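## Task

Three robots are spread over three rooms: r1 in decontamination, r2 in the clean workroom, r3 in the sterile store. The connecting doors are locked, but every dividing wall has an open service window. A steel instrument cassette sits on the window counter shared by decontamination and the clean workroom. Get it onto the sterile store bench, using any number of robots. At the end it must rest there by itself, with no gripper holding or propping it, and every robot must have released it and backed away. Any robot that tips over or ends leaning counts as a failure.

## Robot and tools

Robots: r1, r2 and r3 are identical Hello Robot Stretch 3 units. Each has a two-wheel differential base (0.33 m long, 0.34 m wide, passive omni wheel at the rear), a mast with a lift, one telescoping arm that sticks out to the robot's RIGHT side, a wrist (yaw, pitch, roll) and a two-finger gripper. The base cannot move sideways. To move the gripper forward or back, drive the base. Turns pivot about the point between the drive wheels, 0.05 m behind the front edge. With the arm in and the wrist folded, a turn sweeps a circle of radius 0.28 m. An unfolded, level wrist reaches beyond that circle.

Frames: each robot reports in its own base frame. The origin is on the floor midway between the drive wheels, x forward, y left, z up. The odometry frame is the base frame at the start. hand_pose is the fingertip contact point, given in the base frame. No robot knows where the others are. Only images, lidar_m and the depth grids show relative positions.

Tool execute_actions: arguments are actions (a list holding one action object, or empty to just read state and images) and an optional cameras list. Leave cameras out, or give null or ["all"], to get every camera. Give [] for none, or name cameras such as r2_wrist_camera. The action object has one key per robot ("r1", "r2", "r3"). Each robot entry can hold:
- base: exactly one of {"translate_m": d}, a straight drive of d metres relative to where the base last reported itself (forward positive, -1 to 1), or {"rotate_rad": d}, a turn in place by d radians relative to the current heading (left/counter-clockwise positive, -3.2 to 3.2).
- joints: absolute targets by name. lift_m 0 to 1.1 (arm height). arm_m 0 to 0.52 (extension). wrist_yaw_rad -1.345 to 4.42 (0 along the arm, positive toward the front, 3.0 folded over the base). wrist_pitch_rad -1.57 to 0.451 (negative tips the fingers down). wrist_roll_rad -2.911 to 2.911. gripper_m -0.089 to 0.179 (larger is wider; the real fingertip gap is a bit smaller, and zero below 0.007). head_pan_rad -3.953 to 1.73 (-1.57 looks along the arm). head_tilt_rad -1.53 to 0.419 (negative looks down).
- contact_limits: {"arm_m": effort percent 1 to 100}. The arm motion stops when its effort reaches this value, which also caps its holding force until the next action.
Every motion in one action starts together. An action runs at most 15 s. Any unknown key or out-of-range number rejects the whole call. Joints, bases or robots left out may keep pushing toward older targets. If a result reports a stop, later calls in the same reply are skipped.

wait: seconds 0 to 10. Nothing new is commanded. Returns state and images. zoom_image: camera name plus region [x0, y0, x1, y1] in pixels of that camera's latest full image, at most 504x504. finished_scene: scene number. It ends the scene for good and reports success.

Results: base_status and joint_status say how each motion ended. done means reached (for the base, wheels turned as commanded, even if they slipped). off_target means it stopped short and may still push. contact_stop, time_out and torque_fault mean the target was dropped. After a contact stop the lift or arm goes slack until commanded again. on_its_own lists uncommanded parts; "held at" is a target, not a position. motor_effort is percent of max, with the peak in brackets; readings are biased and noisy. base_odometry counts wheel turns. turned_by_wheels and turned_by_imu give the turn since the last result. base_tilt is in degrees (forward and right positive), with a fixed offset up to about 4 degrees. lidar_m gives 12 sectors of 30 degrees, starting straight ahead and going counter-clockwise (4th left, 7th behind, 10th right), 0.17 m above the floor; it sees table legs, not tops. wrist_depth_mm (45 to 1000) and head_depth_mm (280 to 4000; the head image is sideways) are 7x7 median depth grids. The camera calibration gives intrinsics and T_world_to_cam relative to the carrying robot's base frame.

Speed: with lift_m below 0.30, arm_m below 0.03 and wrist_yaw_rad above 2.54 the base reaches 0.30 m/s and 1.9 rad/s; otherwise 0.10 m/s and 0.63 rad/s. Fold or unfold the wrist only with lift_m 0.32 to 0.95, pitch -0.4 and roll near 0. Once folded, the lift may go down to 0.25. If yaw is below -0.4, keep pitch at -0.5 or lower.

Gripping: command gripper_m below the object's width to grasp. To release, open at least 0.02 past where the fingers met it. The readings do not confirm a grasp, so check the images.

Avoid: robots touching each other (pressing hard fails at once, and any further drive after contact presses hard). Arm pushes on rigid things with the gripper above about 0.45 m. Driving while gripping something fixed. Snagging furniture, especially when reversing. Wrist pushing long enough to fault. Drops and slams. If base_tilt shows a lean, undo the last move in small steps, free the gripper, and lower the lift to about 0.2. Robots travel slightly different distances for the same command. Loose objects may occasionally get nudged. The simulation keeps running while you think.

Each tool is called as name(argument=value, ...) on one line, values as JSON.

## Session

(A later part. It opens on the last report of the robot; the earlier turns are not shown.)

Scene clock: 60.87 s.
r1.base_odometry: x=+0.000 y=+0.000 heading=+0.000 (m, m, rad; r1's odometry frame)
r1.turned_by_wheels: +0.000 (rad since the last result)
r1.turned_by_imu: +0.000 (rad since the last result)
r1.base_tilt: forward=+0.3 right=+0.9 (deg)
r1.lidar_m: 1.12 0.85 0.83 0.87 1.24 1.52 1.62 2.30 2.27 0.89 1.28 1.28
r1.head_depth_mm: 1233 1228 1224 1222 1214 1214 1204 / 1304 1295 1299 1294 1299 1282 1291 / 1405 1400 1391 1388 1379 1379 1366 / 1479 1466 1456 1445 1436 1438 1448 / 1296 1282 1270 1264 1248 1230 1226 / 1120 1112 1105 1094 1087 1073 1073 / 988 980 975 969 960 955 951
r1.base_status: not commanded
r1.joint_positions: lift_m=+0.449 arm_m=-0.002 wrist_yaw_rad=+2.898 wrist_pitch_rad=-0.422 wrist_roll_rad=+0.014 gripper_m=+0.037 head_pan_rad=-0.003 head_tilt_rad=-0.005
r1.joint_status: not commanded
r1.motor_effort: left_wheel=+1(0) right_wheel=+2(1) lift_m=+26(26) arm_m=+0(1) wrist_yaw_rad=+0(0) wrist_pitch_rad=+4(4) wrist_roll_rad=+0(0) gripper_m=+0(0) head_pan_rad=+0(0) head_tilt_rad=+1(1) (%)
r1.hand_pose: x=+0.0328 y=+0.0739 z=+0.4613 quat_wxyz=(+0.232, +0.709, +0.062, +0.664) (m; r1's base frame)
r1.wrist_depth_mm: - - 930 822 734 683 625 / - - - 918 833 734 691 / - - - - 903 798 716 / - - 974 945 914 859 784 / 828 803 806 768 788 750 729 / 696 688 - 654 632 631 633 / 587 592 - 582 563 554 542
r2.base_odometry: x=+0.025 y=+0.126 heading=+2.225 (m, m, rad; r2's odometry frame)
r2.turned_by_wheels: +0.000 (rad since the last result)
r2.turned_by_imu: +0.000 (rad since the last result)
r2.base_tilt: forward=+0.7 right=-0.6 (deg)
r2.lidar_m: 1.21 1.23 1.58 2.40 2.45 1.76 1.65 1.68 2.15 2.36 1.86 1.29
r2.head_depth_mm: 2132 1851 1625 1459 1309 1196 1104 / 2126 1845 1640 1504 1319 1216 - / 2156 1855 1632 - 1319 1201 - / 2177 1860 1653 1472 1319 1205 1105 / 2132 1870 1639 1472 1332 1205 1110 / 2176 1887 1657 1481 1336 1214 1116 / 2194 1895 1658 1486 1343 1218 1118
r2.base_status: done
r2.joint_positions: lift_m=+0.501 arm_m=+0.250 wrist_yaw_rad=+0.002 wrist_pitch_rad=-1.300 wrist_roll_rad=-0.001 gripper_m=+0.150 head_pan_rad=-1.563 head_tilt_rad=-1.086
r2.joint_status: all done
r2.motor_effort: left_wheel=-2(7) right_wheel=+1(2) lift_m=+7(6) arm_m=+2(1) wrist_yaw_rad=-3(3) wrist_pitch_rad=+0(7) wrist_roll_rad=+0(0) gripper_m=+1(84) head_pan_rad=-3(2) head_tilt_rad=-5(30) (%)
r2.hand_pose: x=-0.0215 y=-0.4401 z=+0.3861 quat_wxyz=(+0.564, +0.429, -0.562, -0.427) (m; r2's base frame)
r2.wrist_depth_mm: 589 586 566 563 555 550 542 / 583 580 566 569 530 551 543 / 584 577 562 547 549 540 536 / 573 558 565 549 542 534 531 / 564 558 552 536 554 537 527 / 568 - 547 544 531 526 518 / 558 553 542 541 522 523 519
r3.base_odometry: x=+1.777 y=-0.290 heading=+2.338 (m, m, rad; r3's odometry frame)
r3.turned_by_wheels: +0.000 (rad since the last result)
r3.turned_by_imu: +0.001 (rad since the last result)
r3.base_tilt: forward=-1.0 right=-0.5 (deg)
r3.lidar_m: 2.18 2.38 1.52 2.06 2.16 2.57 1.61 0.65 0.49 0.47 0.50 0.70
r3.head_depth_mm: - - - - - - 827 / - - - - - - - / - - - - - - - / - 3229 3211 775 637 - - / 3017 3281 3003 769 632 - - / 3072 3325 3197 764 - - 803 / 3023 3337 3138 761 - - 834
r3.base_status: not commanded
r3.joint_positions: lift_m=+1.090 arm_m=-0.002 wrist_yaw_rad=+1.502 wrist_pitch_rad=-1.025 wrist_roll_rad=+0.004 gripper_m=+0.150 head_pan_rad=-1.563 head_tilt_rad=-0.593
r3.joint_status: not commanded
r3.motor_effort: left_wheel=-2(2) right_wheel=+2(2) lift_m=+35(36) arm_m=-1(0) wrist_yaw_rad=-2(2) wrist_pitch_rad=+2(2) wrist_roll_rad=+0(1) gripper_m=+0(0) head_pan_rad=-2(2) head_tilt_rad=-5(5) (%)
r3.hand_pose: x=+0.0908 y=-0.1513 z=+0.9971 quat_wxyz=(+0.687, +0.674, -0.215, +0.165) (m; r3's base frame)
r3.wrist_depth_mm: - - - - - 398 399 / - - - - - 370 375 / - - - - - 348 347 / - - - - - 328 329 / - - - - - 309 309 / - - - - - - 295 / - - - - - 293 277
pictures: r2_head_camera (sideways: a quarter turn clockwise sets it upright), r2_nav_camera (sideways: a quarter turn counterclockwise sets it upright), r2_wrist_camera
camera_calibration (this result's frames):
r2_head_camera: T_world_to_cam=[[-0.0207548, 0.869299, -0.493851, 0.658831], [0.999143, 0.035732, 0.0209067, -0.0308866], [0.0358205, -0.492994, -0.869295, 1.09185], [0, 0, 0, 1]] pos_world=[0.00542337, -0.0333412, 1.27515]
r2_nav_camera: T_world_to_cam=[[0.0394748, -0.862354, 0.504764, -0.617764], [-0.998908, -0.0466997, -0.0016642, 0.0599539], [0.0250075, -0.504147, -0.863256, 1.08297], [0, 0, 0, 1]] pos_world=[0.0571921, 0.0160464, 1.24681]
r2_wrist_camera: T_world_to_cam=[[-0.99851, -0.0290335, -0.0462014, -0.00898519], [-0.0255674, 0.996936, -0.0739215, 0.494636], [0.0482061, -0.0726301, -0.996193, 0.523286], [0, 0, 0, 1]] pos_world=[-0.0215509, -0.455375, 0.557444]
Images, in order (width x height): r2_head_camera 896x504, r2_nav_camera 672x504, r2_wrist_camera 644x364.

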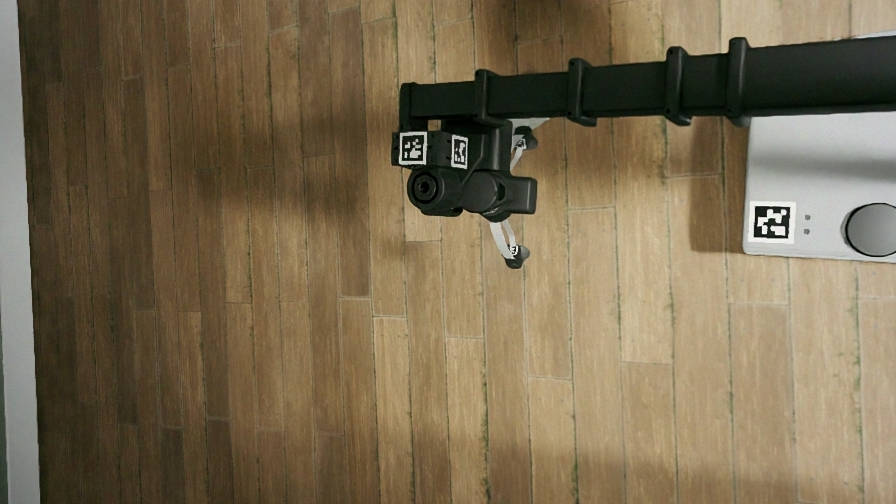

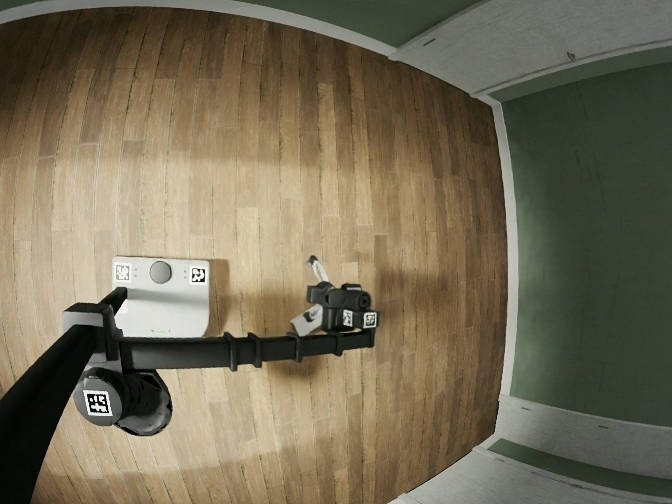

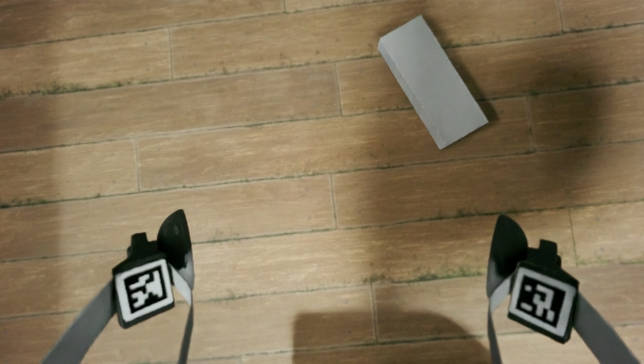

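execute_actions(actions=[{"r2":{"base":{"translate_m":-0.25},"joints":{"wrist_pitch_rad":-0.6,"wrist_yaw_rad":0.585,"lift_m":0.13,"arm_m":0.36,"head_pan_rad":-1.45}}}], cameras=["r2_head_camera","r2_wrist_camera"])

Scene clock: 65.77 s.
r1.base_odometry: x=+0.000 y=+0.000 heading=+0.000 (m, m, rad; r1's odometry frame)
r1.turned_by_wheels: +0.000 (rad since the last result)
r1.turned_by_imu: +0.000 (rad since the last result)
r1.base_tilt: forward=+0.4 right=+1.0 (deg)
r1.lidar_m: 1.12 0.85 0.83 0.87 1.24 1.52 1.62 2.31 2.28 0.89 1.29 1.28
r1.head_depth_mm: 1231 1222 1222 1212 1212 1207 1200 / 1311 1305 1300 1299 1295 1282 1285 / 1398 1384 1383 1389 1384 1382 1373 / 1487 1469 1451 1445 1433 1436 1435 / 1306 1286 1277 1258 1249 1234 1224 / 1124 1109 1103 1097 1086 1084 1074 / 989 988 976 971 960 955 952
r1.base_status: not commanded
r1.joint_positions: lift_m=+0.449 arm_m=-0.002 wrist_yaw_rad=+2.898 wrist_pitch_rad=-0.422 wrist_roll_rad=+0.014 gripper_m=+0.037 head_pan_rad=-0.003 head_tilt_rad=-0.005
r1.joint_status: not commanded
r1.motor_effort: left_wheel=+1(1) right_wheel=+0(0) lift_m=+26(26) arm_m=-1(0) wrist_yaw_rad=+0(0) wrist_pitch_rad=+5(5) wrist_roll_rad=+0(0) gripper_m=+0(0) head_pan_rad=+0(0) head_tilt_rad=+2(1) (%)
r1.hand_pose: x=+0.0328 y=+0.0739 z=+0.4613 quat_wxyz=(+0.232, +0.709, +0.062, +0.664) (m; r1's base frame)
r1.wrist_depth_mm: - - 925 820 748 679 617 / - - - 913 816 737 669 / - - - - 887 780 724 / - - 967 961 937 857 786 / 827 794 828 777 794 752 734 / 703 677 - 649 634 648 628 / 597 589 - 586 560 547 544
r2.base_odometry: x=+0.177 y=-0.072 heading=+2.224 (m, m, rad; r2's odometry frame)
r2.turned_by_wheels: +0.000 (rad since the last result)
r2.turned_by_imu: +0.001 (rad since the last result)
r2.base_tilt: forward=+0.7 right=-0.4 (deg)
r2.lidar_m: 1.46 1.49 1.92 2.38 2.20 1.50 1.41 1.43 1.83 2.38 2.25 1.56
r2.head_depth_mm: 2098 1854 1629 1443 1310 1189 1115 / 2121 1856 1624 1468 1304 1206 - / 2153 1857 1641 1484 1298 1210 - / 2151 1856 1658 1475 1328 1202 1120 / 2178 1883 1653 1467 1328 1207 1114 / 2176 1885 1661 1484 1335 1206 1110 / 2180 1902 1678 1490 1337 1221 1130
r2.base_status: done
r2.joint_positions: lift_m=+0.131 arm_m=+0.360 wrist_yaw_rad=+0.583 wrist_pitch_rad=-0.618 wrist_roll_rad=-0.001 gripper_m=+0.150 head_pan_rad=-1.457 head_tilt_rad=-1.087
r2.joint_status: all done
r2.motor_effort: left_wheel=-2(7) right_wheel=+2(2) lift_m=+7(4) arm_m=+2(3) wrist_yaw_rad=+3(4) wrist_pitch_rad=+6(8) wrist_roll_rad=+0(0) gripper_m=+0(1) head_pan_rad=+2(11) head_tilt_rad=-5(6) (%)
r2.hand_pose: x=+0.0857 y=-0.6676 z=+0.1014 quat_wxyz=(+0.708, +0.399, -0.583, -0.013) (m; r2's base frame)
r2.wrist_depth_mm: 628 599 585 569 566 555 538 / 491 474 462 454 446 438 436 / 400 390 390 383 375 367 361 / 342 333 330 327 322 316 310 / 294 294 290 244 282 284 272 / 259 - 253 217 250 248 242 / 237 230 223 197 225 222 220
r3.base_odometry: x=+1.777 y=-0.290 heading=+2.338 (m, m, rad; r3's odometry frame)
r3.turned_by_wheels: +0.000 (rad since the last result)
r3.turned_by_imu: +0.001 (rad since the last result)
r3.base_tilt: forward=-1.1 right=-0.6 (deg)
r3.lidar_m: 2.18 2.38 1.52 2.06 2.16 2.57 1.62 0.65 0.49 0.47 0.50 0.71
r3.head_depth_mm: - - - - - - 825 / - - - - - - - / - - - - - - - / - 3277 3239 774 638 - - / 3046 3280 3159 773 635 - - / 3012 3316 3131 764 - - 807 / 2997 3320 3036 764 - - 834
r3.base_status: not commanded
r3.joint_positions: lift_m=+1.090 arm_m=-0.002 wrist_yaw_rad=+1.502 wrist_pitch_rad=-1.025 wrist_roll_rad=+0.004 gripper_m=+0.150 head_pan_rad=-1.563 head_tilt_rad=-0.593
r3.joint_status: not commanded
r3.motor_effort: left_wheel=-2(2) right_wheel=+2(2) lift_m=+36(36) arm_m=-1(1) wrist_yaw_rad=-1(2) wrist_pitch_rad=+2(2) wrist_roll_rad=+1(1) gripper_m=+0(0) head_pan_rad=-2(2) head_tilt_rad=-6(5) (%)
r3.hand_pose: x=+0.0908 y=-0.1513 z=+0.9971 quat_wxyz=(+0.687, +0.674, -0.215, +0.165) (m; r3's base frame)
r3.wrist_depth_mm: - - - - - 398 399 / - - - - - 369 376 / - - - - - 350 351 / - - - - - 335 330 / - - - - - 311 308 / - - - - - - 292 / - - - - 987 291 278
pictures: r2_head_camera (sideways: a quarter turn clockwise sets it upright), r2_wrist_camera
camera_calibration (this result's frames):
r2_head_camera: T_world_to_cam=[[-0.112956, 0.86222, -0.493779, 0.659299], [0.989699, 0.14163, 0.020909, -0.030832], [0.0879622, -0.48633, -0.869336, 1.09159], [0, 0, 0, 1]] pos_world=[0.00896755, -0.0332223, 1.27515]
r2_wrist_camera: T_world_to_cam=[[-0.806149, -0.591413, -0.0188436, -0.316346], [-0.420035, 0.594394, -0.685759, 0.530185], [0.416768, -0.544909, -0.727584, -0.156131], [0, 0, 0, 1]] pos_world=[0.0327444, -0.587308, 0.244019]
Images, in order (width x height): r2_head_camera 896x504, r2_wrist_camera 644x364.

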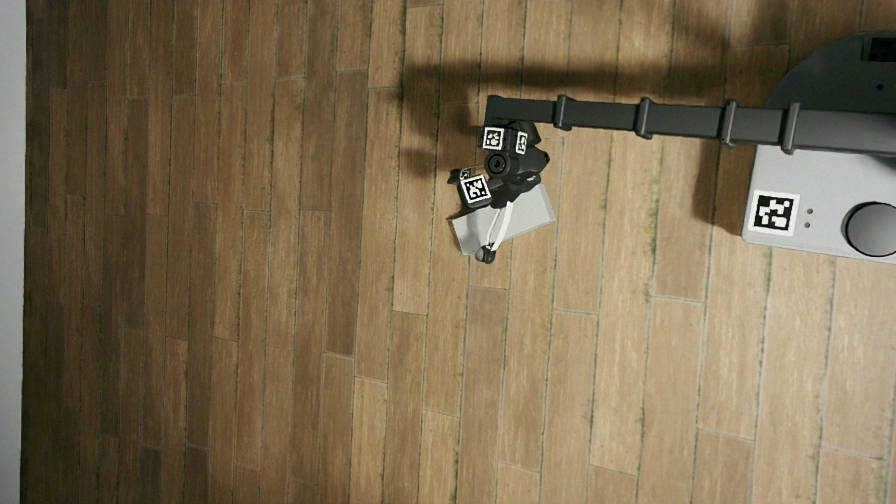

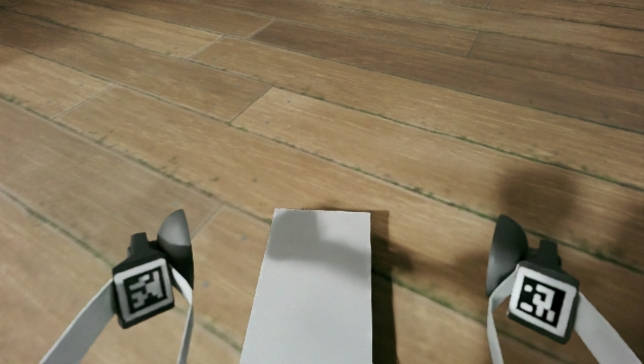

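execute_actions(actions=[{"r2":{"joints":{"wrist_yaw_rad":0.56,"lift_m":0.056,"arm_m":0.328}}}], cameras=["r2_wrist_camera"])

execute_actions(actions=[{"r2":{"joints":{"gripper_m":0.105,"lift_m":0.046}}}], cameras=["r2_wrist_camera","r2_head_camera"])

Scene clock: 67.80 s.
r1.base_odometry: x=+0.000 y=+0.000 heading=+0.000 (m, m, rad; r1's odometry frame)
r1.turned_by_wheels: +0.000 (rad since the last result)
r1.turned_by_imu: +0.000 (rad since the last result)
r1.base_tilt: forward=+0.4 right=+0.9 (deg)
r1.lidar_m: 1.12 0.85 0.83 0.87 1.24 1.52 1.62 2.31 2.28 0.89 1.29 1.28
r1.head_depth_mm: 1231 1215 1228 1218 1213 1217 1205 / 1315 1307 1301 1295 1289 1292 1277 / 1401 1395 1393 1385 1376 1365 1370 / 1483 1461 1455 1449 1439 1427 1425 / 1294 1278 1275 1266 1258 1234 1220 / 1121 1115 1099 1094 1091 1080 1073 / 990 979 976 970 963 951 951
r1.base_status: not commanded
r1.joint_positions: lift_m=+0.449 arm_m=-0.002 wrist_yaw_rad=+2.898 wrist_pitch_rad=-0.422 wrist_roll_rad=+0.014 gripper_m=+0.037 head_pan_rad=-0.003 head_tilt_rad=-0.005
r1.joint_status: not commanded
r1.motor_effort: left_wheel=+0(1) right_wheel=+0(0) lift_m=+26(26) arm_m=+0(1) wrist_yaw_rad=+0(0) wrist_pitch_rad=+5(5) wrist_roll_rad=+0(0) gripper_m=+0(0) head_pan_rad=+0(0) head_tilt_rad=+0(1) (%)
r1.hand_pose: x=+0.0328 y=+0.0739 z=+0.4613 quat_wxyz=(+0.232, +0.709, +0.062, +0.664) (m; r1's base frame)
r1.wrist_depth_mm: - - 937 823 742 683 635 / - - - 900 804 737 672 / - - - - 896 796 716 / - - 968 950 939 856 783 / 823 798 819 786 795 742 732 / 685 684 - 646 626 645 632 / 600 584 - 581 559 555 550
r2.base_odometry: x=+0.177 y=-0.072 heading=+2.224 (m, m, rad; r2's odometry frame)
r2.turned_by_wheels: +0.000 (rad since the last result)
r2.turned_by_imu: +0.000 (rad since the last result)
r2.base_tilt: forward=+0.6 right=-0.6 (deg)
r2.lidar_m: 1.46 1.49 1.92 2.38 2.19 1.50 1.41 1.43 1.83 2.38 2.25 1.56
r2.head_depth_mm: 2082 1838 1629 1446 1311 1200 1118 / 2134 1843 1629 1461 1322 1201 - / 2130 1860 1636 1456 1295 1220 - / 2154 1859 1647 1463 1327 1206 1122 / 2175 1853 1638 1461 1323 1218 1117 / 2174 1881 1651 1477 1333 1214 1115 / 2179 1884 1671 1484 1339 1220 1116
r2.base_status: not commanded
r2.joint_positions: lift_m=+0.057 arm_m=+0.328 wrist_yaw_rad=+0.563 wrist_pitch_rad=-0.617 wrist_roll_rad=-0.001 gripper_m=+0.150 head_pan_rad=-1.457 head_tilt_rad=-1.087
r2.joint_status: all done
r2.motor_effort: left_wheel=-2(2) right_wheel=+1(2) lift_m=+7(7) arm_m=-2(2) wrist_yaw_rad=-3(5) wrist_pitch_rad=+5(6) wrist_roll_rad=+0(0) gripper_m=+1(1) head_pan_rad=+2(2) head_tilt_rad=-5(5) (%)
r2.hand_pose: x=+0.0825 y=-0.6383 z=+0.0274 quat_wxyz=(+0.707, +0.393, -0.587, -0.020) (m; r2's base frame)
r2.wrist_depth_mm: 431 419 409 399 389 381 370 / 338 329 324 318 310 305 299 / 278 273 267 263 258 256 248 / 234 232 228 182 210 219 215 / 204 206 199 159 166 196 190 / 181 - 172 141 143 171 170 / 166 159 153 127 129 154 152
r3.base_odometry: x=+1.777 y=-0.290 heading=+2.338 (m, m, rad; r3's odometry frame)
r3.turned_by_wheels: +0.000 (rad since the last result)
r3.turned_by_imu: +0.000 (rad since the last result)
r3.base_tilt: forward=-1.3 right=-0.6 (deg)
r3.lidar_m: 2.18 2.39 1.52 2.06 2.16 2.57 1.61 0.65 0.49 0.47 0.50 0.70
r3.head_depth_mm: - - - - - - 827 / - - - - - - - / - - - - - - - / - 3287 3191 778 637 - - / 3015 3339 3158 771 634 - - / 3025 3328 3157 766 - - 807 / 3025 3270 3054 763 - - 837
r3.base_status: not commanded
r3.joint_positions: lift_m=+1.090 arm_m=-0.002 wrist_yaw_rad=+1.502 wrist_pitch_rad=-1.025 wrist_roll_rad=+0.004 gripper_m=+0.150 head_pan_rad=-1.563 head_tilt_rad=-0.593
r3.joint_status: not commanded
r3.motor_effort: left_wheel=-3(2) right_wheel=+2(2) lift_m=+36(36) arm_m=-1(1) wrist_yaw_rad=-1(1) wrist_pitch_rad=+2(2) wrist_roll_rad=+1(1) gripper_m=+0(0) head_pan_rad=-2(3) head_tilt_rad=-6(5) (%)
r3.hand_pose: x=+0.0908 y=-0.1513 z=+0.9971 quat_wxyz=(+0.687, +0.674, -0.215, +0.165) (m; r3's base frame)
r3.wrist_depth_mm: - - - - - 397 400 / - - - - - 373 376 / - - - - - 349 349 / - - - - - 332 328 / - - - - - 311 307 / - - - - - - 293 / - - - - 954 291 280
pictures: r2_wrist_camera
camera_calibration (this result's frames):
r2_wrist_camera: T_world_to_cam=[[-0.817809, -0.575181, -0.0188293, -0.29172], [-0.407963, 0.60251, -0.685965, 0.46489], [0.405899, -0.553307, -0.727391, -0.197091], [0, 0, 0, 1]] pos_world=[0.0310852, -0.556945, 0.170043]
Images, in order (width x height): r2_wrist_camera 644x364.

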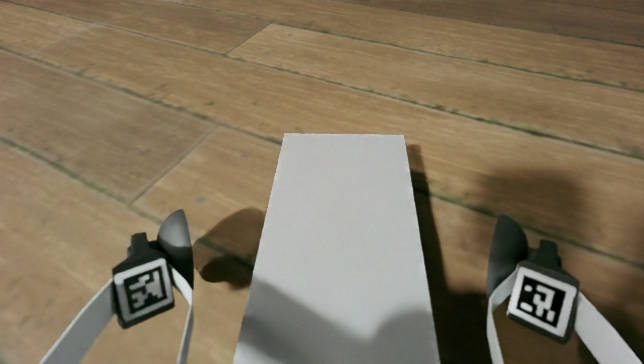

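Scene clock: 68.73 s.
r1.base_odometry: x=+0.000 y=+0.000 heading=+0.000 (m, m, rad; r1's odometry frame)
r1.turned_by_wheels: +0.000 (rad since the last result)
r1.turned_by_imu: +0.000 (rad since the last result)
r1.base_tilt: forward=+0.4 right=+0.9 (deg)
r1.lidar_m: 1.12 0.85 0.83 0.87 1.24 1.52 1.62 2.30 2.27 0.89 1.28 1.28
r1.head_depth_mm: 1228 1220 1219 1216 1218 1207 1199 / 1313 1305 1299 1308 1291 1286 1282 / 1395 1397 1389 1388 1374 1376 1366 / 1484 1463 1450 1450 1443 1429 1424 / 1286 1284 1269 1255 1250 1232 1226 / 1123 1115 1105 1101 1088 1080 1071 / 992 980 973 969 964 954 949
r1.base_status: not commanded
r1.joint_positions: lift_m=+0.449 arm_m=-0.002 wrist_yaw_rad=+2.898 wrist_pitch_rad=-0.422 wrist_roll_rad=+0.014 gripper_m=+0.037 head_pan_rad=-0.003 head_tilt_rad=-0.005
r1.joint_status: not commanded
r1.motor_effort: left_wheel=+0(1) right_wheel=+0(1) lift_m=+26(26) arm_m=-1(0) wrist_yaw_rad=+0(0) wrist_pitch_rad=+5(5) wrist_roll_rad=+0(0) gripper_m=+0(0) head_pan_rad=-1(0) head_tilt_rad=+1(1) (%)
r1.hand_pose: x=+0.0328 y=+0.0739 z=+0.4613 quat_wxyz=(+0.232, +0.709, +0.062, +0.664) (m; r1's base frame)
r1.wrist_depth_mm: - - 908 830 751 690 619 / - - - 922 820 737 669 / - - - - 907 807 733 / - - 993 949 909 840 782 / 822 806 818 760 791 755 731 / 692 663 - 651 634 633 628 / 594 593 - 588 563 554 552
r2.base_odometry: x=+0.177 y=-0.072 heading=+2.224 (m, m, rad; r2's odometry frame)
r2.turned_by_wheels: +0.000 (rad since the last result)
r2.turned_by_imu: +0.000 (rad since the last result)
r2.base_tilt: forward=+0.7 right=-0.4 (deg)
r2.lidar_m: 1.46 1.49 1.91 2.38 2.19 1.50 1.41 1.43 1.83 2.38 2.25 1.56
r2.head_depth_mm: 2118 1840 1629 1452 1321 1199 1114 / 2129 1857 1623 1453 1316 1203 - / 2127 1834 1630 1455 1303 1224 - / 2150 1867 1645 1452 1319 1208 1118 / 2183 1865 1643 1466 1338 1203 1116 / 2200 1888 1658 1481 1341 1212 1122 / 2206 1905 1650 1486 1344 1216 1123
r2.base_status: not commanded
r2.joint_positions: lift_m=+0.047 arm_m=+0.328 wrist_yaw_rad=+0.549 wrist_pitch_rad=-0.588 wrist_roll_rad=-0.007 gripper_m=+0.105 head_pan_rad=-1.457 head_tilt_rad=-1.087
r2.joint_status: all done
r2.on_its_own: wrist_yaw_rad is at rest, and its effort (+13) is outside its rest range (-12 to +12)
r2.motor_effort: left_wheel=-7(7) right_wheel=+7(7) lift_m=+5(5) arm_m=+0(2) wrist_yaw_rad=+13(13) wrist_pitch_rad=-4(5) wrist_roll_rad=+2(2) gripper_m=-5(87) head_pan_rad=+2(2) head_tilt_rad=-6(6) (%)
r2.hand_pose: x=+0.0828 y=-0.6436 z=+0.0235 quat_wxyz=(+0.709, +0.381, -0.593, -0.013) (m; r2's base frame)
r2.wrist_depth_mm: 444 435 425 416 405 395 391 / 340 334 330 324 317 312 305 / 277 274 270 266 262 257 253 / 231 229 226 179 209 219 217 / 200 198 188 155 163 191 188 / 177 175 139 137 139 - 167 / 157 155 138 122 124 148 150
r3.base_odometry: x=+1.777 y=-0.290 heading=+2.338 (m, m, rad; r3's odometry frame)
r3.turned_by_wheels: +0.000 (rad since the last result)
r3.turned_by_imu: +0.000 (rad since the last result)
r3.base_tilt: forward=-1.2 right=-0.6 (deg)
r3.lidar_m: 2.17 2.39 1.53 2.05 2.16 2.57 1.61 0.64 0.49 0.47 0.50 0.70
r3.head_depth_mm: - - - - - - 827 / - - - - - - - / - - - - - - - / - 3262 3218 775 637 - - / 2978 3230 3219 772 633 - - / 2994 3363 3199 764 - - 808 / 3056 3318 3076 761 - - 838
r3.base_status: not commanded
r3.joint_positions: lift_m=+1.090 arm_m=-0.002 wrist_yaw_rad=+1.502 wrist_pitch_rad=-1.025 wrist_roll_rad=+0.004 gripper_m=+0.150 head_pan_rad=-1.563 head_tilt_rad=-0.593
r3.joint_status: not commanded
r3.motor_effort: left_wheel=-2(2) right_wheel=+2(3) lift_m=+36(36) arm_m=+0(0) wrist_yaw_rad=-1(2) wrist_pitch_rad=+2(2) wrist_roll_rad=+1(1) gripper_m=+0(0) head_pan_rad=-2(3) head_tilt_rad=-5(5) (%)
r3.hand_pose: x=+0.0908 y=-0.1513 z=+0.9971 quat_wxyz=(+0.687, +0.674, -0.215, +0.165) (m; r3's base frame)
r3.wrist_depth_mm: - - - - - 399 404 / - - - - - 366 370 / - - - - - 350 352 / - - - - - 330 328 / - - - - - 310 312 / - - - - - - 292 / - - - - - 290 280
pictures: r2_head_camera (sideways: a quarter turn clockwise sets it upright), r2_wrist_camera
camera_calibration (this result's frames):
r2_head_camera: T_world_to_cam=[[-0.11296, 0.862256, -0.493715, 0.659216], [0.989699, 0.141629, 0.0209111, -0.0308347], [0.0879549, -0.486267, -0.869372, 1.09163], [0, 0, 0, 1]] pos_world=[0.00896732, -0.0332204, 1.27515]
r2_wrist_camera: T_world_to_cam=[[-0.823351, -0.567394, -0.012523, -0.28924], [-0.393907, 0.587209, -0.707123, 0.455007], [0.408571, -0.577278, -0.706979, -0.219186], [0, 0, 0, 1]] pos_world=[0.0306371, -0.557829, 0.163164]
Images, in order (width x height): r2_head_camera 896x504, r2_wrist_camera 644x364.

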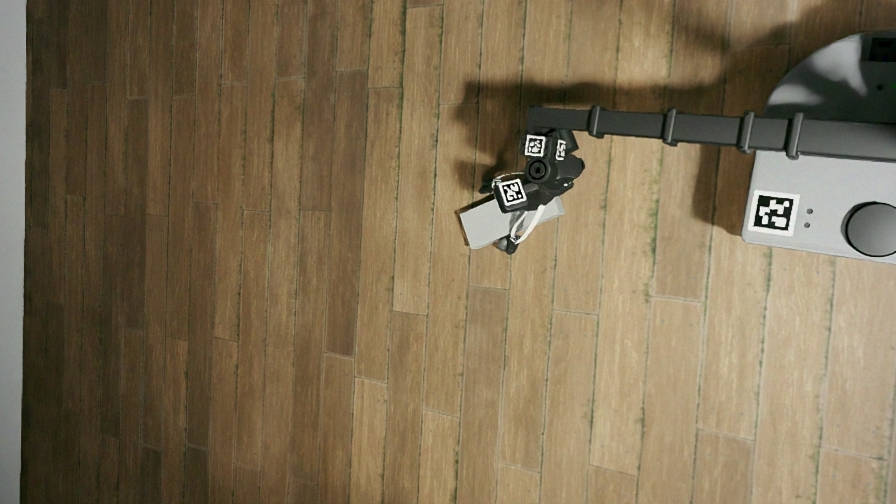

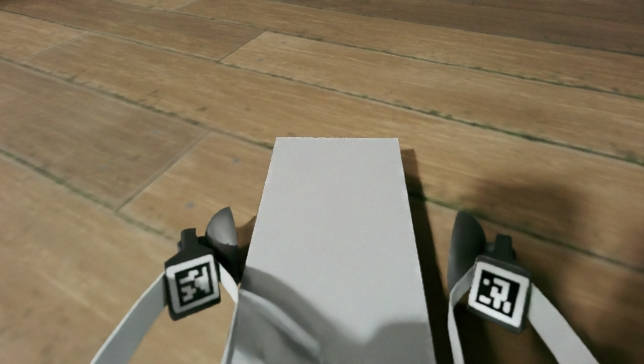

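execute_actions(actions=[{"r2":{"base":{"translate_m":-0.01},"joints":{"gripper_m":0.13,"lift_m":0.056,"arm_m":0.308,"wrist_roll_rad":-0.03}}}], cameras=["r2_wrist_camera"])

Scene clock: 70.20 s.
r1.base_odometry: x=+0.000 y=+0.000 heading=+0.000 (m, m, rad; r1's odometry frame)
r1.turned_by_wheels: +0.000 (rad since the last result)
r1.turned_by_imu: +0.000 (rad since the last result)
r1.base_tilt: forward=+0.4 right=+0.9 (deg)
r1.lidar_m: 1.11 0.85 0.83 0.87 1.24 1.52 1.62 2.30 2.28 0.89 1.28 1.28
r1.head_depth_mm: 1231 1225 1222 1224 1210 1206 1199 / 1316 1297 1303 1291 1301 1286 1277 / 1397 1395 1391 1389 1377 1373 1364 / 1478 1467 1451 1442 1439 1428 1422 / 1294 1279 1276 1263 1250 1237 1234 / 1122 1107 1106 1102 1088 1082 1073 / 990 981 973 965 964 951 949
r1.base_status: not commanded
r1.joint_positions: lift_m=+0.449 arm_m=-0.002 wrist_yaw_rad=+2.898 wrist_pitch_rad=-0.422 wrist_roll_rad=+0.014 gripper_m=+0.037 head_pan_rad=-0.003 head_tilt_rad=-0.005
r1.joint_status: not commanded
r1.motor_effort: left_wheel=+1(1) right_wheel=+0(0) lift_m=+26(26) arm_m=-1(0) wrist_yaw_rad=+0(0) wrist_pitch_rad=+4(4) wrist_roll_rad=+0(0) gripper_m=+0(0) head_pan_rad=+0(0) head_tilt_rad=+0(0) (%)
r1.hand_pose: x=+0.0328 y=+0.0739 z=+0.4613 quat_wxyz=(+0.232, +0.709, +0.062, +0.664) (m; r1's base frame)
r1.wrist_depth_mm: - - 922 837 740 686 627 / - - - 927 813 744 681 / - - - - 893 789 738 / - - 975 976 933 834 786 / 827 819 810 785 763 751 738 / 683 677 - 657 641 637 623 / 583 587 - 593 559 559 544
r2.base_odometry: x=+0.183 y=-0.080 heading=+2.224 (m, m, rad; r2's odometry frame)
r2.turned_by_wheels: +0.000 (rad since the last result)
r2.turned_by_imu: +0.000 (rad since the last result)
r2.base_tilt: forward=+0.7 right=-0.4 (deg)
r2.lidar_m: 1.47 1.49 1.93 2.38 2.18 1.48 1.40 1.42 1.82 2.38 2.27 1.57
r2.head_depth_mm: 2105 1844 1616 1440 1308 1194 1106 / 2115 1845 1626 1448 1318 1202 - / 2143 1835 1643 1469 1285 1213 - / 2161 1870 1643 1463 1325 1208 1113 / 2169 1882 1650 1462 1331 1208 1110 / 2164 1873 1655 1479 1328 1216 1115 / 2164 1894 1656 1472 1346 1215 1123
r2.base_status: done
r2.joint_positions: lift_m=+0.055 arm_m=+0.308 wrist_yaw_rad=+0.557 wrist_pitch_rad=-0.612 wrist_roll_rad=-0.026 gripper_m=+0.130 head_pan_rad=-1.457 head_tilt_rad=-1.087
r2.joint_status: all done
r2.motor_effort: left_wheel=-2(11) right_wheel=+2(4) lift_m=+29(30) arm_m=-2(3) wrist_yaw_rad=+3(13) wrist_pitch_rad=+4(4) wrist_roll_rad=-2(4) gripper_m=+1(80) head_pan_rad=+2(1) head_tilt_rad=-6(6) (%)
r2.hand_pose: x=+0.0821 y=-0.6196 z=+0.0271 quat_wxyz=(+0.715, +0.390, -0.580, -0.014) (m; r2's base frame)
r2.wrist_depth_mm: 413 409 411 398 394 392 387 / 327 325 320 319 317 312 309 / 270 269 265 213 254 260 257 / 229 227 227 181 211 222 221 / 201 199 194 159 166 199 193 / 176 179 168 141 143 - 172 / 161 158 151 126 128 152 155
r3.base_odometry: x=+1.777 y=-0.290 heading=+2.338 (m, m, rad; r3's odometry frame)
r3.turned_by_wheels: +0.000 (rad since the last result)
r3.turned_by_imu: +0.000 (rad since the last result)
r3.base_tilt: forward=-1.1 right=-0.5 (deg)
r3.lidar_m: 2.17 2.39 1.52 2.06 2.16 2.58 1.61 0.64 0.49 0.47 0.50 0.71
r3.head_depth_mm: - - - - - - 825 / - - - - - - - / - - - - - - - / - 3334 3207 774 637 - - / 3047 3356 3179 770 634 - - / 2988 3324 3158 766 - - 809 / 3061 3271 3105 764 - - 836
r3.base_status: not commanded
r3.joint_positions: lift_m=+1.090 arm_m=-0.002 wrist_yaw_rad=+1.502 wrist_pitch_rad=-1.025 wrist_roll_rad=+0.004 gripper_m=+0.150 head_pan_rad=-1.563 head_tilt_rad=-0.593
r3.joint_status: not commanded
r3.motor_effort: left_wheel=-2(2) right_wheel=+2(2) lift_m=+37(36) arm_m=-1(1) wrist_yaw_rad=-1(1) wrist_pitch_rad=+2(2) wrist_roll_rad=+1(1) gripper_m=+0(1) head_pan_rad=-2(2) head_tilt_rad=-6(4) (%)
r3.hand_pose: x=+0.0908 y=-0.1513 z=+0.9971 quat_wxyz=(+0.687, +0.674, -0.215, +0.165) (m; r3's base frame)
r3.wrist_depth_mm: - - - - - 393 409 / - - - - - 369 376 / - - - - - 350 350 / - - - - - 328 331 / - - - - - 311 309 / - - - - - - 293 / - - - - 974 291 282
pictures: r2_wrist_camera
camera_calibration (this result's frames):
r2_wrist_camera: T_world_to_cam=[[-0.812554, -0.582882, 0.00194881, -0.287052], [-0.423306, 0.587796, -0.689426, 0.445562], [0.400708, -0.561021, -0.724354, -0.191283], [0, 0, 0, 1]] pos_world=[0.0320128, -0.536531, 0.169185]
Images, in order (width x height): r2_wrist_camera 644x364.

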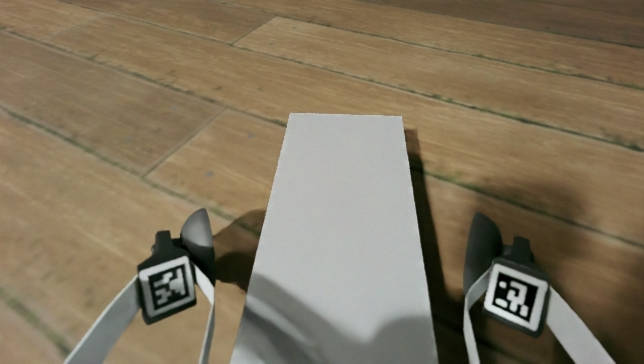

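execute_actions(actions=[{"r2":{"joints":{"gripper_m":0.04,"lift_m":0.052}}}], cameras=["r2_wrist_camera"])

execute_actions(actions=[{"r2":{"joints":{"lift_m":0.11}}}], cameras=["r2_wrist_camera"])

Scene clock: 71.93 s.
r1.base_odometry: x=+0.000 y=+0.000 heading=+0.000 (m, m, rad; r1's odometry frame)
r1.turned_by_wheels: +0.000 (rad since the last result)
r1.turned_by_imu: +0.000 (rad since the last result)
r1.base_tilt: forward=+0.4 right=+0.9 (deg)
r1.lidar_m: 1.12 0.85 0.83 0.87 1.24 1.52 1.62 2.31 2.28 0.89 1.28 1.28
r1.head_depth_mm: 1235 1224 1223 1221 1209 1207 1209 / 1312 1305 1299 1289 1291 1283 1270 / 1406 1402 1403 1385 1393 1374 1365 / 1475 1463 1441 1451 1453 1441 1425 / 1305 1279 1276 1261 1256 1244 1232 / 1123 1113 1109 1093 1090 1083 1071 / 987 983 975 971 966 955 948
r1.base_status: not commanded
r1.joint_positions: lift_m=+0.449 arm_m=-0.002 wrist_yaw_rad=+2.898 wrist_pitch_rad=-0.422 wrist_roll_rad=+0.014 gripper_m=+0.037 head_pan_rad=-0.003 head_tilt_rad=-0.005
r1.joint_status: not commanded
r1.motor_effort: left_wheel=+0(0) right_wheel=+0(0) lift_m=+26(26) arm_m=+0(0) wrist_yaw_rad=+0(0) wrist_pitch_rad=+5(5) wrist_roll_rad=+0(0) gripper_m=+0(0) head_pan_rad=+0(0) head_tilt_rad=+2(1) (%)
r1.hand_pose: x=+0.0328 y=+0.0739 z=+0.4613 quat_wxyz=(+0.232, +0.709, +0.062, +0.664) (m; r1's base frame)
r1.wrist_depth_mm: - - 916 847 767 682 632 / - - - 931 823 730 677 / - - - - 869 805 740 / - - 963 924 903 865 806 / 815 799 832 780 787 751 739 / 692 668 - 664 632 651 624 / 593 584 - 589 570 558 545
r2.base_odometry: x=+0.183 y=-0.080 heading=+2.224 (m, m, rad; r2's odometry frame)
r2.turned_by_wheels: +0.000 (rad since the last result)
r2.turned_by_imu: +0.001 (rad since the last result)
r2.base_tilt: forward=+0.6 right=-0.5 (deg)
r2.lidar_m: 1.47 1.50 1.93 2.38 2.18 1.48 1.40 1.42 1.83 2.38 2.27 1.57
r2.head_depth_mm: 2109 1840 1619 1448 1306 1196 1111 / 2135 1842 1627 1456 1305 1192 - / 2138 1858 1633 1469 1292 1207 - / 2164 1859 1643 1462 1316 1211 1123 / 2164 1875 1659 1470 1334 1216 1115 / 2171 1887 1651 1468 1327 1213 1119 / 2180 1871 1656 1482 1340 1222 1123
r2.base_status: not commanded
r2.joint_positions: lift_m=+0.053 arm_m=+0.308 wrist_yaw_rad=+0.564 wrist_pitch_rad=-0.612 wrist_roll_rad=-0.026 gripper_m=+0.041 head_pan_rad=-1.457 head_tilt_rad=-1.087
r2.joint_status: all done
r2.motor_effort: left_wheel=+0(2) right_wheel=-1(2) lift_m=+7(26) arm_m=-2(3) wrist_yaw_rad=-5(5) wrist_pitch_rad=+4(4) wrist_roll_rad=-2(2) gripper_m=-20(96) head_pan_rad=+2(2) head_tilt_rad=-6(5) (%)
r2.hand_pose: x=+0.0832 y=-0.6189 z=+0.0245 quat_wxyz=(+0.715, +0.392, -0.579, -0.012) (m; r2's base frame)
r2.wrist_depth_mm: 408 403 401 391 391 383 381 / 322 320 317 311 312 306 304 / 267 263 261 208 247 256 253 / 226 224 223 177 208 219 216 / 197 197 195 154 157 190 190 / 175 174 139 137 136 169 169 / 156 156 149 122 124 153 152
r3.base_odometry: x=+1.777 y=-0.290 heading=+2.338 (m, m, rad; r3's odometry frame)
r3.turned_by_wheels: +0.000 (rad since the last result)
r3.turned_by_imu: +0.000 (rad since the last result)
r3.base_tilt: forward=-1.1 right=-0.7 (deg)
r3.lidar_m: 2.17 2.38 1.52 2.06 2.16 2.58 1.61 0.65 0.49 0.47 0.50 0.71
r3.head_depth_mm: - - - - - - 823 / - - - - - - - / - - - - - - - / - 3240 3198 776 638 - - / 3050 3332 3212 770 634 - - / 3012 3244 3178 765 - - 808 / 3030 3336 3122 766 - - 840
r3.base_status: not commanded
r3.joint_positions: lift_m=+1.090 arm_m=-0.002 wrist_yaw_rad=+1.502 wrist_pitch_rad=-1.025 wrist_roll_rad=+0.004 gripper_m=+0.150 head_pan_rad=-1.563 head_tilt_rad=-0.593
r3.joint_status: not commanded
r3.motor_effort: left_wheel=-2(2) right_wheel=+2(2) lift_m=+36(36) arm_m=-1(0) wrist_yaw_rad=-2(1) wrist_pitch_rad=+2(2) wrist_roll_rad=+1(1) gripper_m=+0(0) head_pan_rad=-3(3) head_tilt_rad=-6(5) (%)
r3.hand_pose: x=+0.0908 y=-0.1513 z=+0.9971 quat_wxyz=(+0.687, +0.674, -0.215, +0.165) (m; r3's base frame)
r3.wrist_depth_mm: - - - - - 399 400 / - - - - - 368 375 / - - - - - 351 349 / - - - - - 328 331 / - - - - - 308 311 / - - - - - - 294 / - - - - 978 289 279
pictures: r2_wrist_camera
camera_calibration (this result's frames):
r2_wrist_camera: T_world_to_cam=[[-0.808722, -0.588189, 0.00175642, -0.28932], [-0.427148, 0.585242, -0.689229, 0.442486], [0.404369, -0.558144, -0.724542, -0.191718], [0, 0, 0, 1]] pos_world=[0.0325525, -0.536142, 0.166574]
Images, in order (width x height): r2_wrist_camera 644x364.

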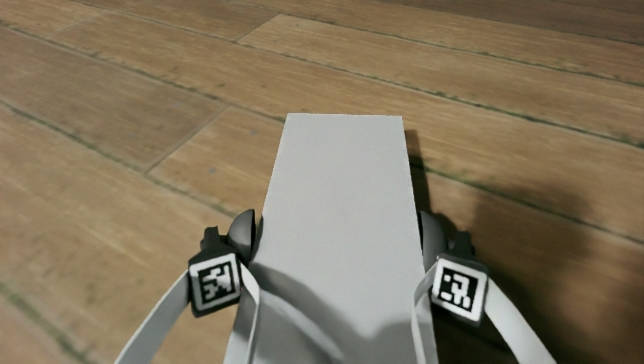

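Scene clock: 73.30 s.
r1.base_odometry: x=+0.000 y=+0.000 heading=+0.000 (m, m, rad; r1's odometry frame)
r1.turned_by_wheels: +0.000 (rad since the last result)
r1.turned_by_imu: +0.000 (rad since the last result)
r1.base_tilt: forward=+0.3 right=+1.0 (deg)
r1.lidar_m: 1.11 0.85 0.83 0.87 1.24 1.52 1.62 2.31 2.28 0.89 1.28 1.28
r1.head_depth_mm: 1230 1225 1224 1213 1214 1206 1207 / 1309 1297 1300 1294 1295 1290 1282 / 1397 1391 1393 1387 1376 1377 1372 / 1482 1463 1463 1449 1443 1438 1429 / 1295 1281 1258 1258 1251 1242 1231 / 1126 1115 1102 1092 1089 1073 1071 / 992 983 976 968 966 954 952
r1.base_status: not commanded
r1.joint_positions: lift_m=+0.449 arm_m=-0.002 wrist_yaw_rad=+2.898 wrist_pitch_rad=-0.422 wrist_roll_rad=+0.014 gripper_m=+0.037 head_pan_rad=-0.003 head_tilt_rad=-0.005
r1.joint_status: not commanded
r1.motor_effort: left_wheel=+0(0) right_wheel=+0(1) lift_m=+26(26) arm_m=+0(0) wrist_yaw_rad=+0(0) wrist_pitch_rad=+5(5) wrist_roll_rad=+0(0) gripper_m=+0(0) head_pan_rad=+0(0) head_tilt_rad=+1(2) (%)
r1.hand_pose: x=+0.0328 y=+0.0739 z=+0.4613 quat_wxyz=(+0.232, +0.709, +0.062, +0.664) (m; r1's base frame)
r1.wrist_depth_mm: - - 912 815 757 688 624 / - - - 896 813 734 674 / - - - - 898 803 717 / - - 967 983 923 855 806 / 806 786 821 769 788 732 727 / 695 694 - 671 621 637 631 / 594 589 - 584 572 558 559
r2.base_odometry: x=+0.183 y=-0.080 heading=+2.224 (m, m, rad; r2's odometry frame)
r2.turned_by_wheels: +0.000 (rad since the last result)
r2.turned_by_imu: +0.000 (rad since the last result)
r2.base_tilt: forward=+0.6 right=-0.4 (deg)
r2.lidar_m: 1.47 1.50 1.93 2.38 2.18 1.49 1.40 1.42 1.82 2.38 2.27 1.57
r2.head_depth_mm: 2105 1834 1620 1443 1306 1200 1119 / 2152 1841 1620 1443 1308 1204 - / 2129 1854 1641 1454 1288 1214 - / 2146 1854 1641 1455 1313 1204 1125 / 2148 1892 1662 1473 1323 1216 1115 / 2175 1884 1658 1481 1331 1209 1122 / 2180 1902 1660 1479 1335 1214 1118
r2.base_status: not commanded
r2.joint_positions: lift_m=+0.109 arm_m=+0.308 wrist_yaw_rad=+0.563 wrist_pitch_rad=-0.636 wrist_roll_rad=-0.026 gripper_m=+0.041 head_pan_rad=-1.457 head_tilt_rad=-1.087
r2.joint_status: all done
r2.motor_effort: left_wheel=-1(1) right_wheel=+0(1) lift_m=+30(32) arm_m=-2(2) wrist_yaw_rad=-3(6) wrist_pitch_rad=+11(12) wrist_roll_rad=-2(2) gripper_m=-19(21) head_pan_rad=+3(3) head_tilt_rad=-5(6) (%)
r2.hand_pose: x=+0.0808 y=-0.6155 z=+0.0763 quat_wxyz=(+0.714, +0.399, -0.574, -0.021) (m; r2's base frame)
r2.wrist_depth_mm: 504 498 505 489 487 481 475 / 407 407 400 397 394 393 388 / 345 339 339 211 320 326 327 / 295 290 288 178 270 285 282 / 257 256 254 154 156 250 250 / 229 229 139 136 136 226 222 / 207 205 196 122 123 199 201
r3.base_odometry: x=+1.777 y=-0.290 heading=+2.338 (m, m, rad; r3's odometry frame)
r3.turned_by_wheels: +0.000 (rad since the last result)
r3.turned_by_imu: +0.000 (rad since the last result)
r3.base_tilt: forward=-1.2 right=-0.5 (deg)
r3.lidar_m: 2.18 2.38 1.52 2.06 2.16 2.57 1.61 0.65 0.49 0.47 0.50 0.71
r3.head_depth_mm: - - - - - - 823 / - - - - - - - / - - - - - - - / - 3313 3245 777 636 - - / 2996 3322 3166 773 633 - - / 3002 3296 3185 768 - - 807 / 3065 3288 3056 763 - - 834
r3.base_status: not commanded
r3.joint_positions: lift_m=+1.090 arm_m=-0.002 wrist_yaw_rad=+1.502 wrist_pitch_rad=-1.025 wrist_roll_rad=+0.004 gripper_m=+0.150 head_pan_rad=-1.563 head_tilt_rad=-0.593
r3.joint_status: not commanded
r3.motor_effort: left_wheel=-3(2) right_wheel=+3(2) lift_m=+36(36) arm_m=-1(1) wrist_yaw_rad=-1(1) wrist_pitch_rad=+2(2) wrist_roll_rad=+1(1) gripper_m=+0(0) head_pan_rad=-3(2) head_tilt_rad=-5(5) (%)
r3.hand_pose: x=+0.0908 y=-0.1513 z=+0.9971 quat_wxyz=(+0.687, +0.674, -0.215, +0.165) (m; r3's base frame)
r3.wrist_depth_mm: - - - - - 394 403 / - - - - - 372 376 / - - - - - 345 347 / - - - - - 330 328 / - - - - - 314 310 / - - - - - - 294 / - - - - 982 291 279
pictures: r2_wrist_camera
camera_calibration (this result's frames):
r2_wrist_camera: T_world_to_cam=[[-0.809496, -0.587125, 0.000244652, -0.288576], [-0.43523, 0.599792, -0.671435, 0.483426], [0.39407, -0.543631, -0.741063, -0.140339], [0, 0, 0, 1]] pos_world=[0.0321032, -0.535678, 0.22066]
Images, in order (width x height): r2_wrist_camera 644x364.

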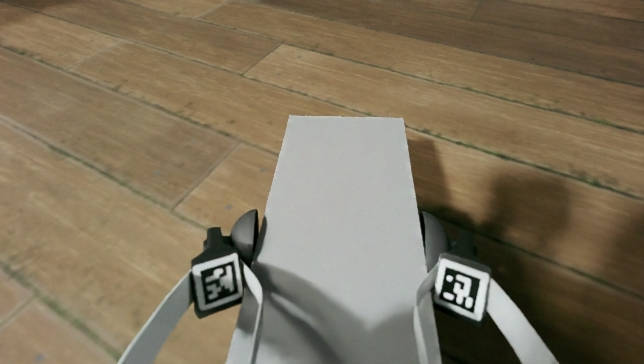

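execute_actions(actions=[{"r2":{"base":{"translate_m":0.4},"joints":{"lift_m":0.5,"arm_m":0.22,"wrist_yaw_rad":0.0}}}], cameras=[])

Scene clock: 78.50 s.
r1.base_odometry: x=+0.000 y=+0.000 heading=+0.000 (m, m, rad; r1's odometry frame)
r1.turned_by_wheels: +0.000 (rad since the last result)
r1.turned_by_imu: +0.000 (rad since the last result)
r1.base_tilt: forward=+0.5 right=+0.9 (deg)
r1.lidar_m: 1.11 0.85 0.83 0.87 1.24 1.52 1.63 2.30 2.27 0.89 1.29 1.28
r1.head_depth_mm: 1239 1228 1215 1217 1209 1209 1204 / 1314 1304 1304 1304 1293 1287 1283 / 1402 1402 1389 1392 1381 1368 1371 / 1486 1461 1444 1463 1437 1427 1432 / 1307 1292 1270 1265 1243 1245 1230 / 1119 1112 1104 1093 1086 1078 1068 / 991 983 976 969 961 957 951
r1.base_status: not commanded
r1.joint_positions: lift_m=+0.449 arm_m=-0.002 wrist_yaw_rad=+2.898 wrist_pitch_rad=-0.422 wrist_roll_rad=+0.014 gripper_m=+0.037 head_pan_rad=-0.003 head_tilt_rad=-0.005
r1.joint_status: not commanded
r1.motor_effort: left_wheel=+1(1) right_wheel=+0(1) lift_m=+26(26) arm_m=+0(0) wrist_yaw_rad=+0(0) wrist_pitch_rad=+4(5) wrist_roll_rad=+0(0) gripper_m=+0(0) head_pan_rad=+0(0) head_tilt_rad=+1(2) (%)
r1.hand_pose: x=+0.0328 y=+0.0739 z=+0.4613 quat_wxyz=(+0.232, +0.709, +0.062, +0.664) (m; r1's base frame)
r1.wrist_depth_mm: - - 922 830 748 677 624 / - - - 919 815 745 676 / - - - - 896 787 736 / - - 959 948 937 847 777 / 800 796 822 762 770 768 744 / 680 667 - 647 620 636 622 / 595 584 - 582 569 546 544
r2.base_odometry: x=-0.060 y=+0.237 heading=+2.224 (m, m, rad; r2's odometry frame)
r2.turned_by_wheels: +0.000 (rad since the last result)
r2.turned_by_imu: +0.001 (rad since the last result)
r2.base_tilt: forward=+0.5 right=-0.5 (deg)
r2.lidar_m: 1.07 1.09 1.40 2.41 2.46 1.92 1.80 1.83 2.33 2.34 1.64 1.14
r2.head_depth_mm: 2137 1824 1623 1465 1304 1202 1098 / 2144 1839 1632 1494 1294 1214 - / 2130 1876 1636 1447 1312 1209 - / 2156 1870 1640 1465 1327 1209 1119 / 2156 1886 1647 1462 1330 1212 1111 / 2183 1888 1652 1466 1334 1212 1118 / 2180 1890 1677 1482 1346 1220 1121
r2.base_status: done
r2.joint_positions: lift_m=+0.499 arm_m=+0.220 wrist_yaw_rad=+0.002 wrist_pitch_rad=-0.637 wrist_roll_rad=-0.027 gripper_m=+0.041 head_pan_rad=-1.457 head_tilt_rad=-1.087
r2.joint_status: all done
r2.motor_effort: left_wheel=-2(4) right_wheel=+1(4) lift_m=+30(31) arm_m=-3(2) wrist_yaw_rad=-4(3) wrist_pitch_rad=+12(12) wrist_roll_rad=-2(2) gripper_m=-19(19) head_pan_rad=+2(2) head_tilt_rad=-4(5) (%)
r2.hand_pose: x=-0.0211 y=-0.5569 z=+0.4661 quat_wxyz=(+0.681, +0.225, -0.662, -0.218) (m; r2's base frame)
r2.wrist_depth_mm: - - - - - - - / - - - - - - - / 945 940 922 212 907 923 914 / 808 809 828 178 759 793 794 / 709 709 721 154 156 693 680 / 649 636 139 137 136 634 623 / 579 582 550 122 124 552 560
r3.base_odometry: x=+1.777 y=-0.290 heading=+2.338 (m, m, rad; r3's odometry frame)
r3.turned_by_wheels: +0.000 (rad since the last result)
r3.turned_by_imu: +0.001 (rad since the last result)
r3.base_tilt: forward=-1.1 right=-0.4 (deg)
r3.lidar_m: 2.17 2.39 1.52 2.06 2.16 2.57 1.61 0.65 0.49 0.47 0.50 0.70
r3.head_depth_mm: - - - - - - 825 / - - - - - - - / - - - - - - - / - 3339 3072 775 637 - - / 3008 3296 2828 774 635 - - / 3003 3256 3156 761 - - 804 / 3046 3360 3085 763 - - 838
r3.base_status: not commanded
r3.joint_positions: lift_m=+1.090 arm_m=-0.002 wrist_yaw_rad=+1.502 wrist_pitch_rad=-1.025 wrist_roll_rad=+0.004 gripper_m=+0.150 head_pan_rad=-1.563 head_tilt_rad=-0.593
r3.joint_status: not commanded
r3.motor_effort: left_wheel=-2(2) right_wheel=+2(2) lift_m=+36(36) arm_m=-1(1) wrist_yaw_rad=-2(2) wrist_pitch_rad=+2(2) wrist_roll_rad=+1(1) gripper_m=+0(0) head_pan_rad=-2(2) head_tilt_rad=-4(5) (%)
r3.hand_pose: x=+0.0908 y=-0.1513 z=+0.9971 quat_wxyz=(+0.687, +0.674, -0.215, +0.165) (m; r3's base frame)
r3.wrist_depth_mm: - - - - - 392 403 / - - - - - 365 371 / - - - - - 347 351 / - - - - - 327 330 / - - - - - 309 308 / - - - - - - 294 / - - - - - 291 281
pictures: none
No camera images: the call's "cameras" was empty. Leave "cameras" out to get every camera's image.


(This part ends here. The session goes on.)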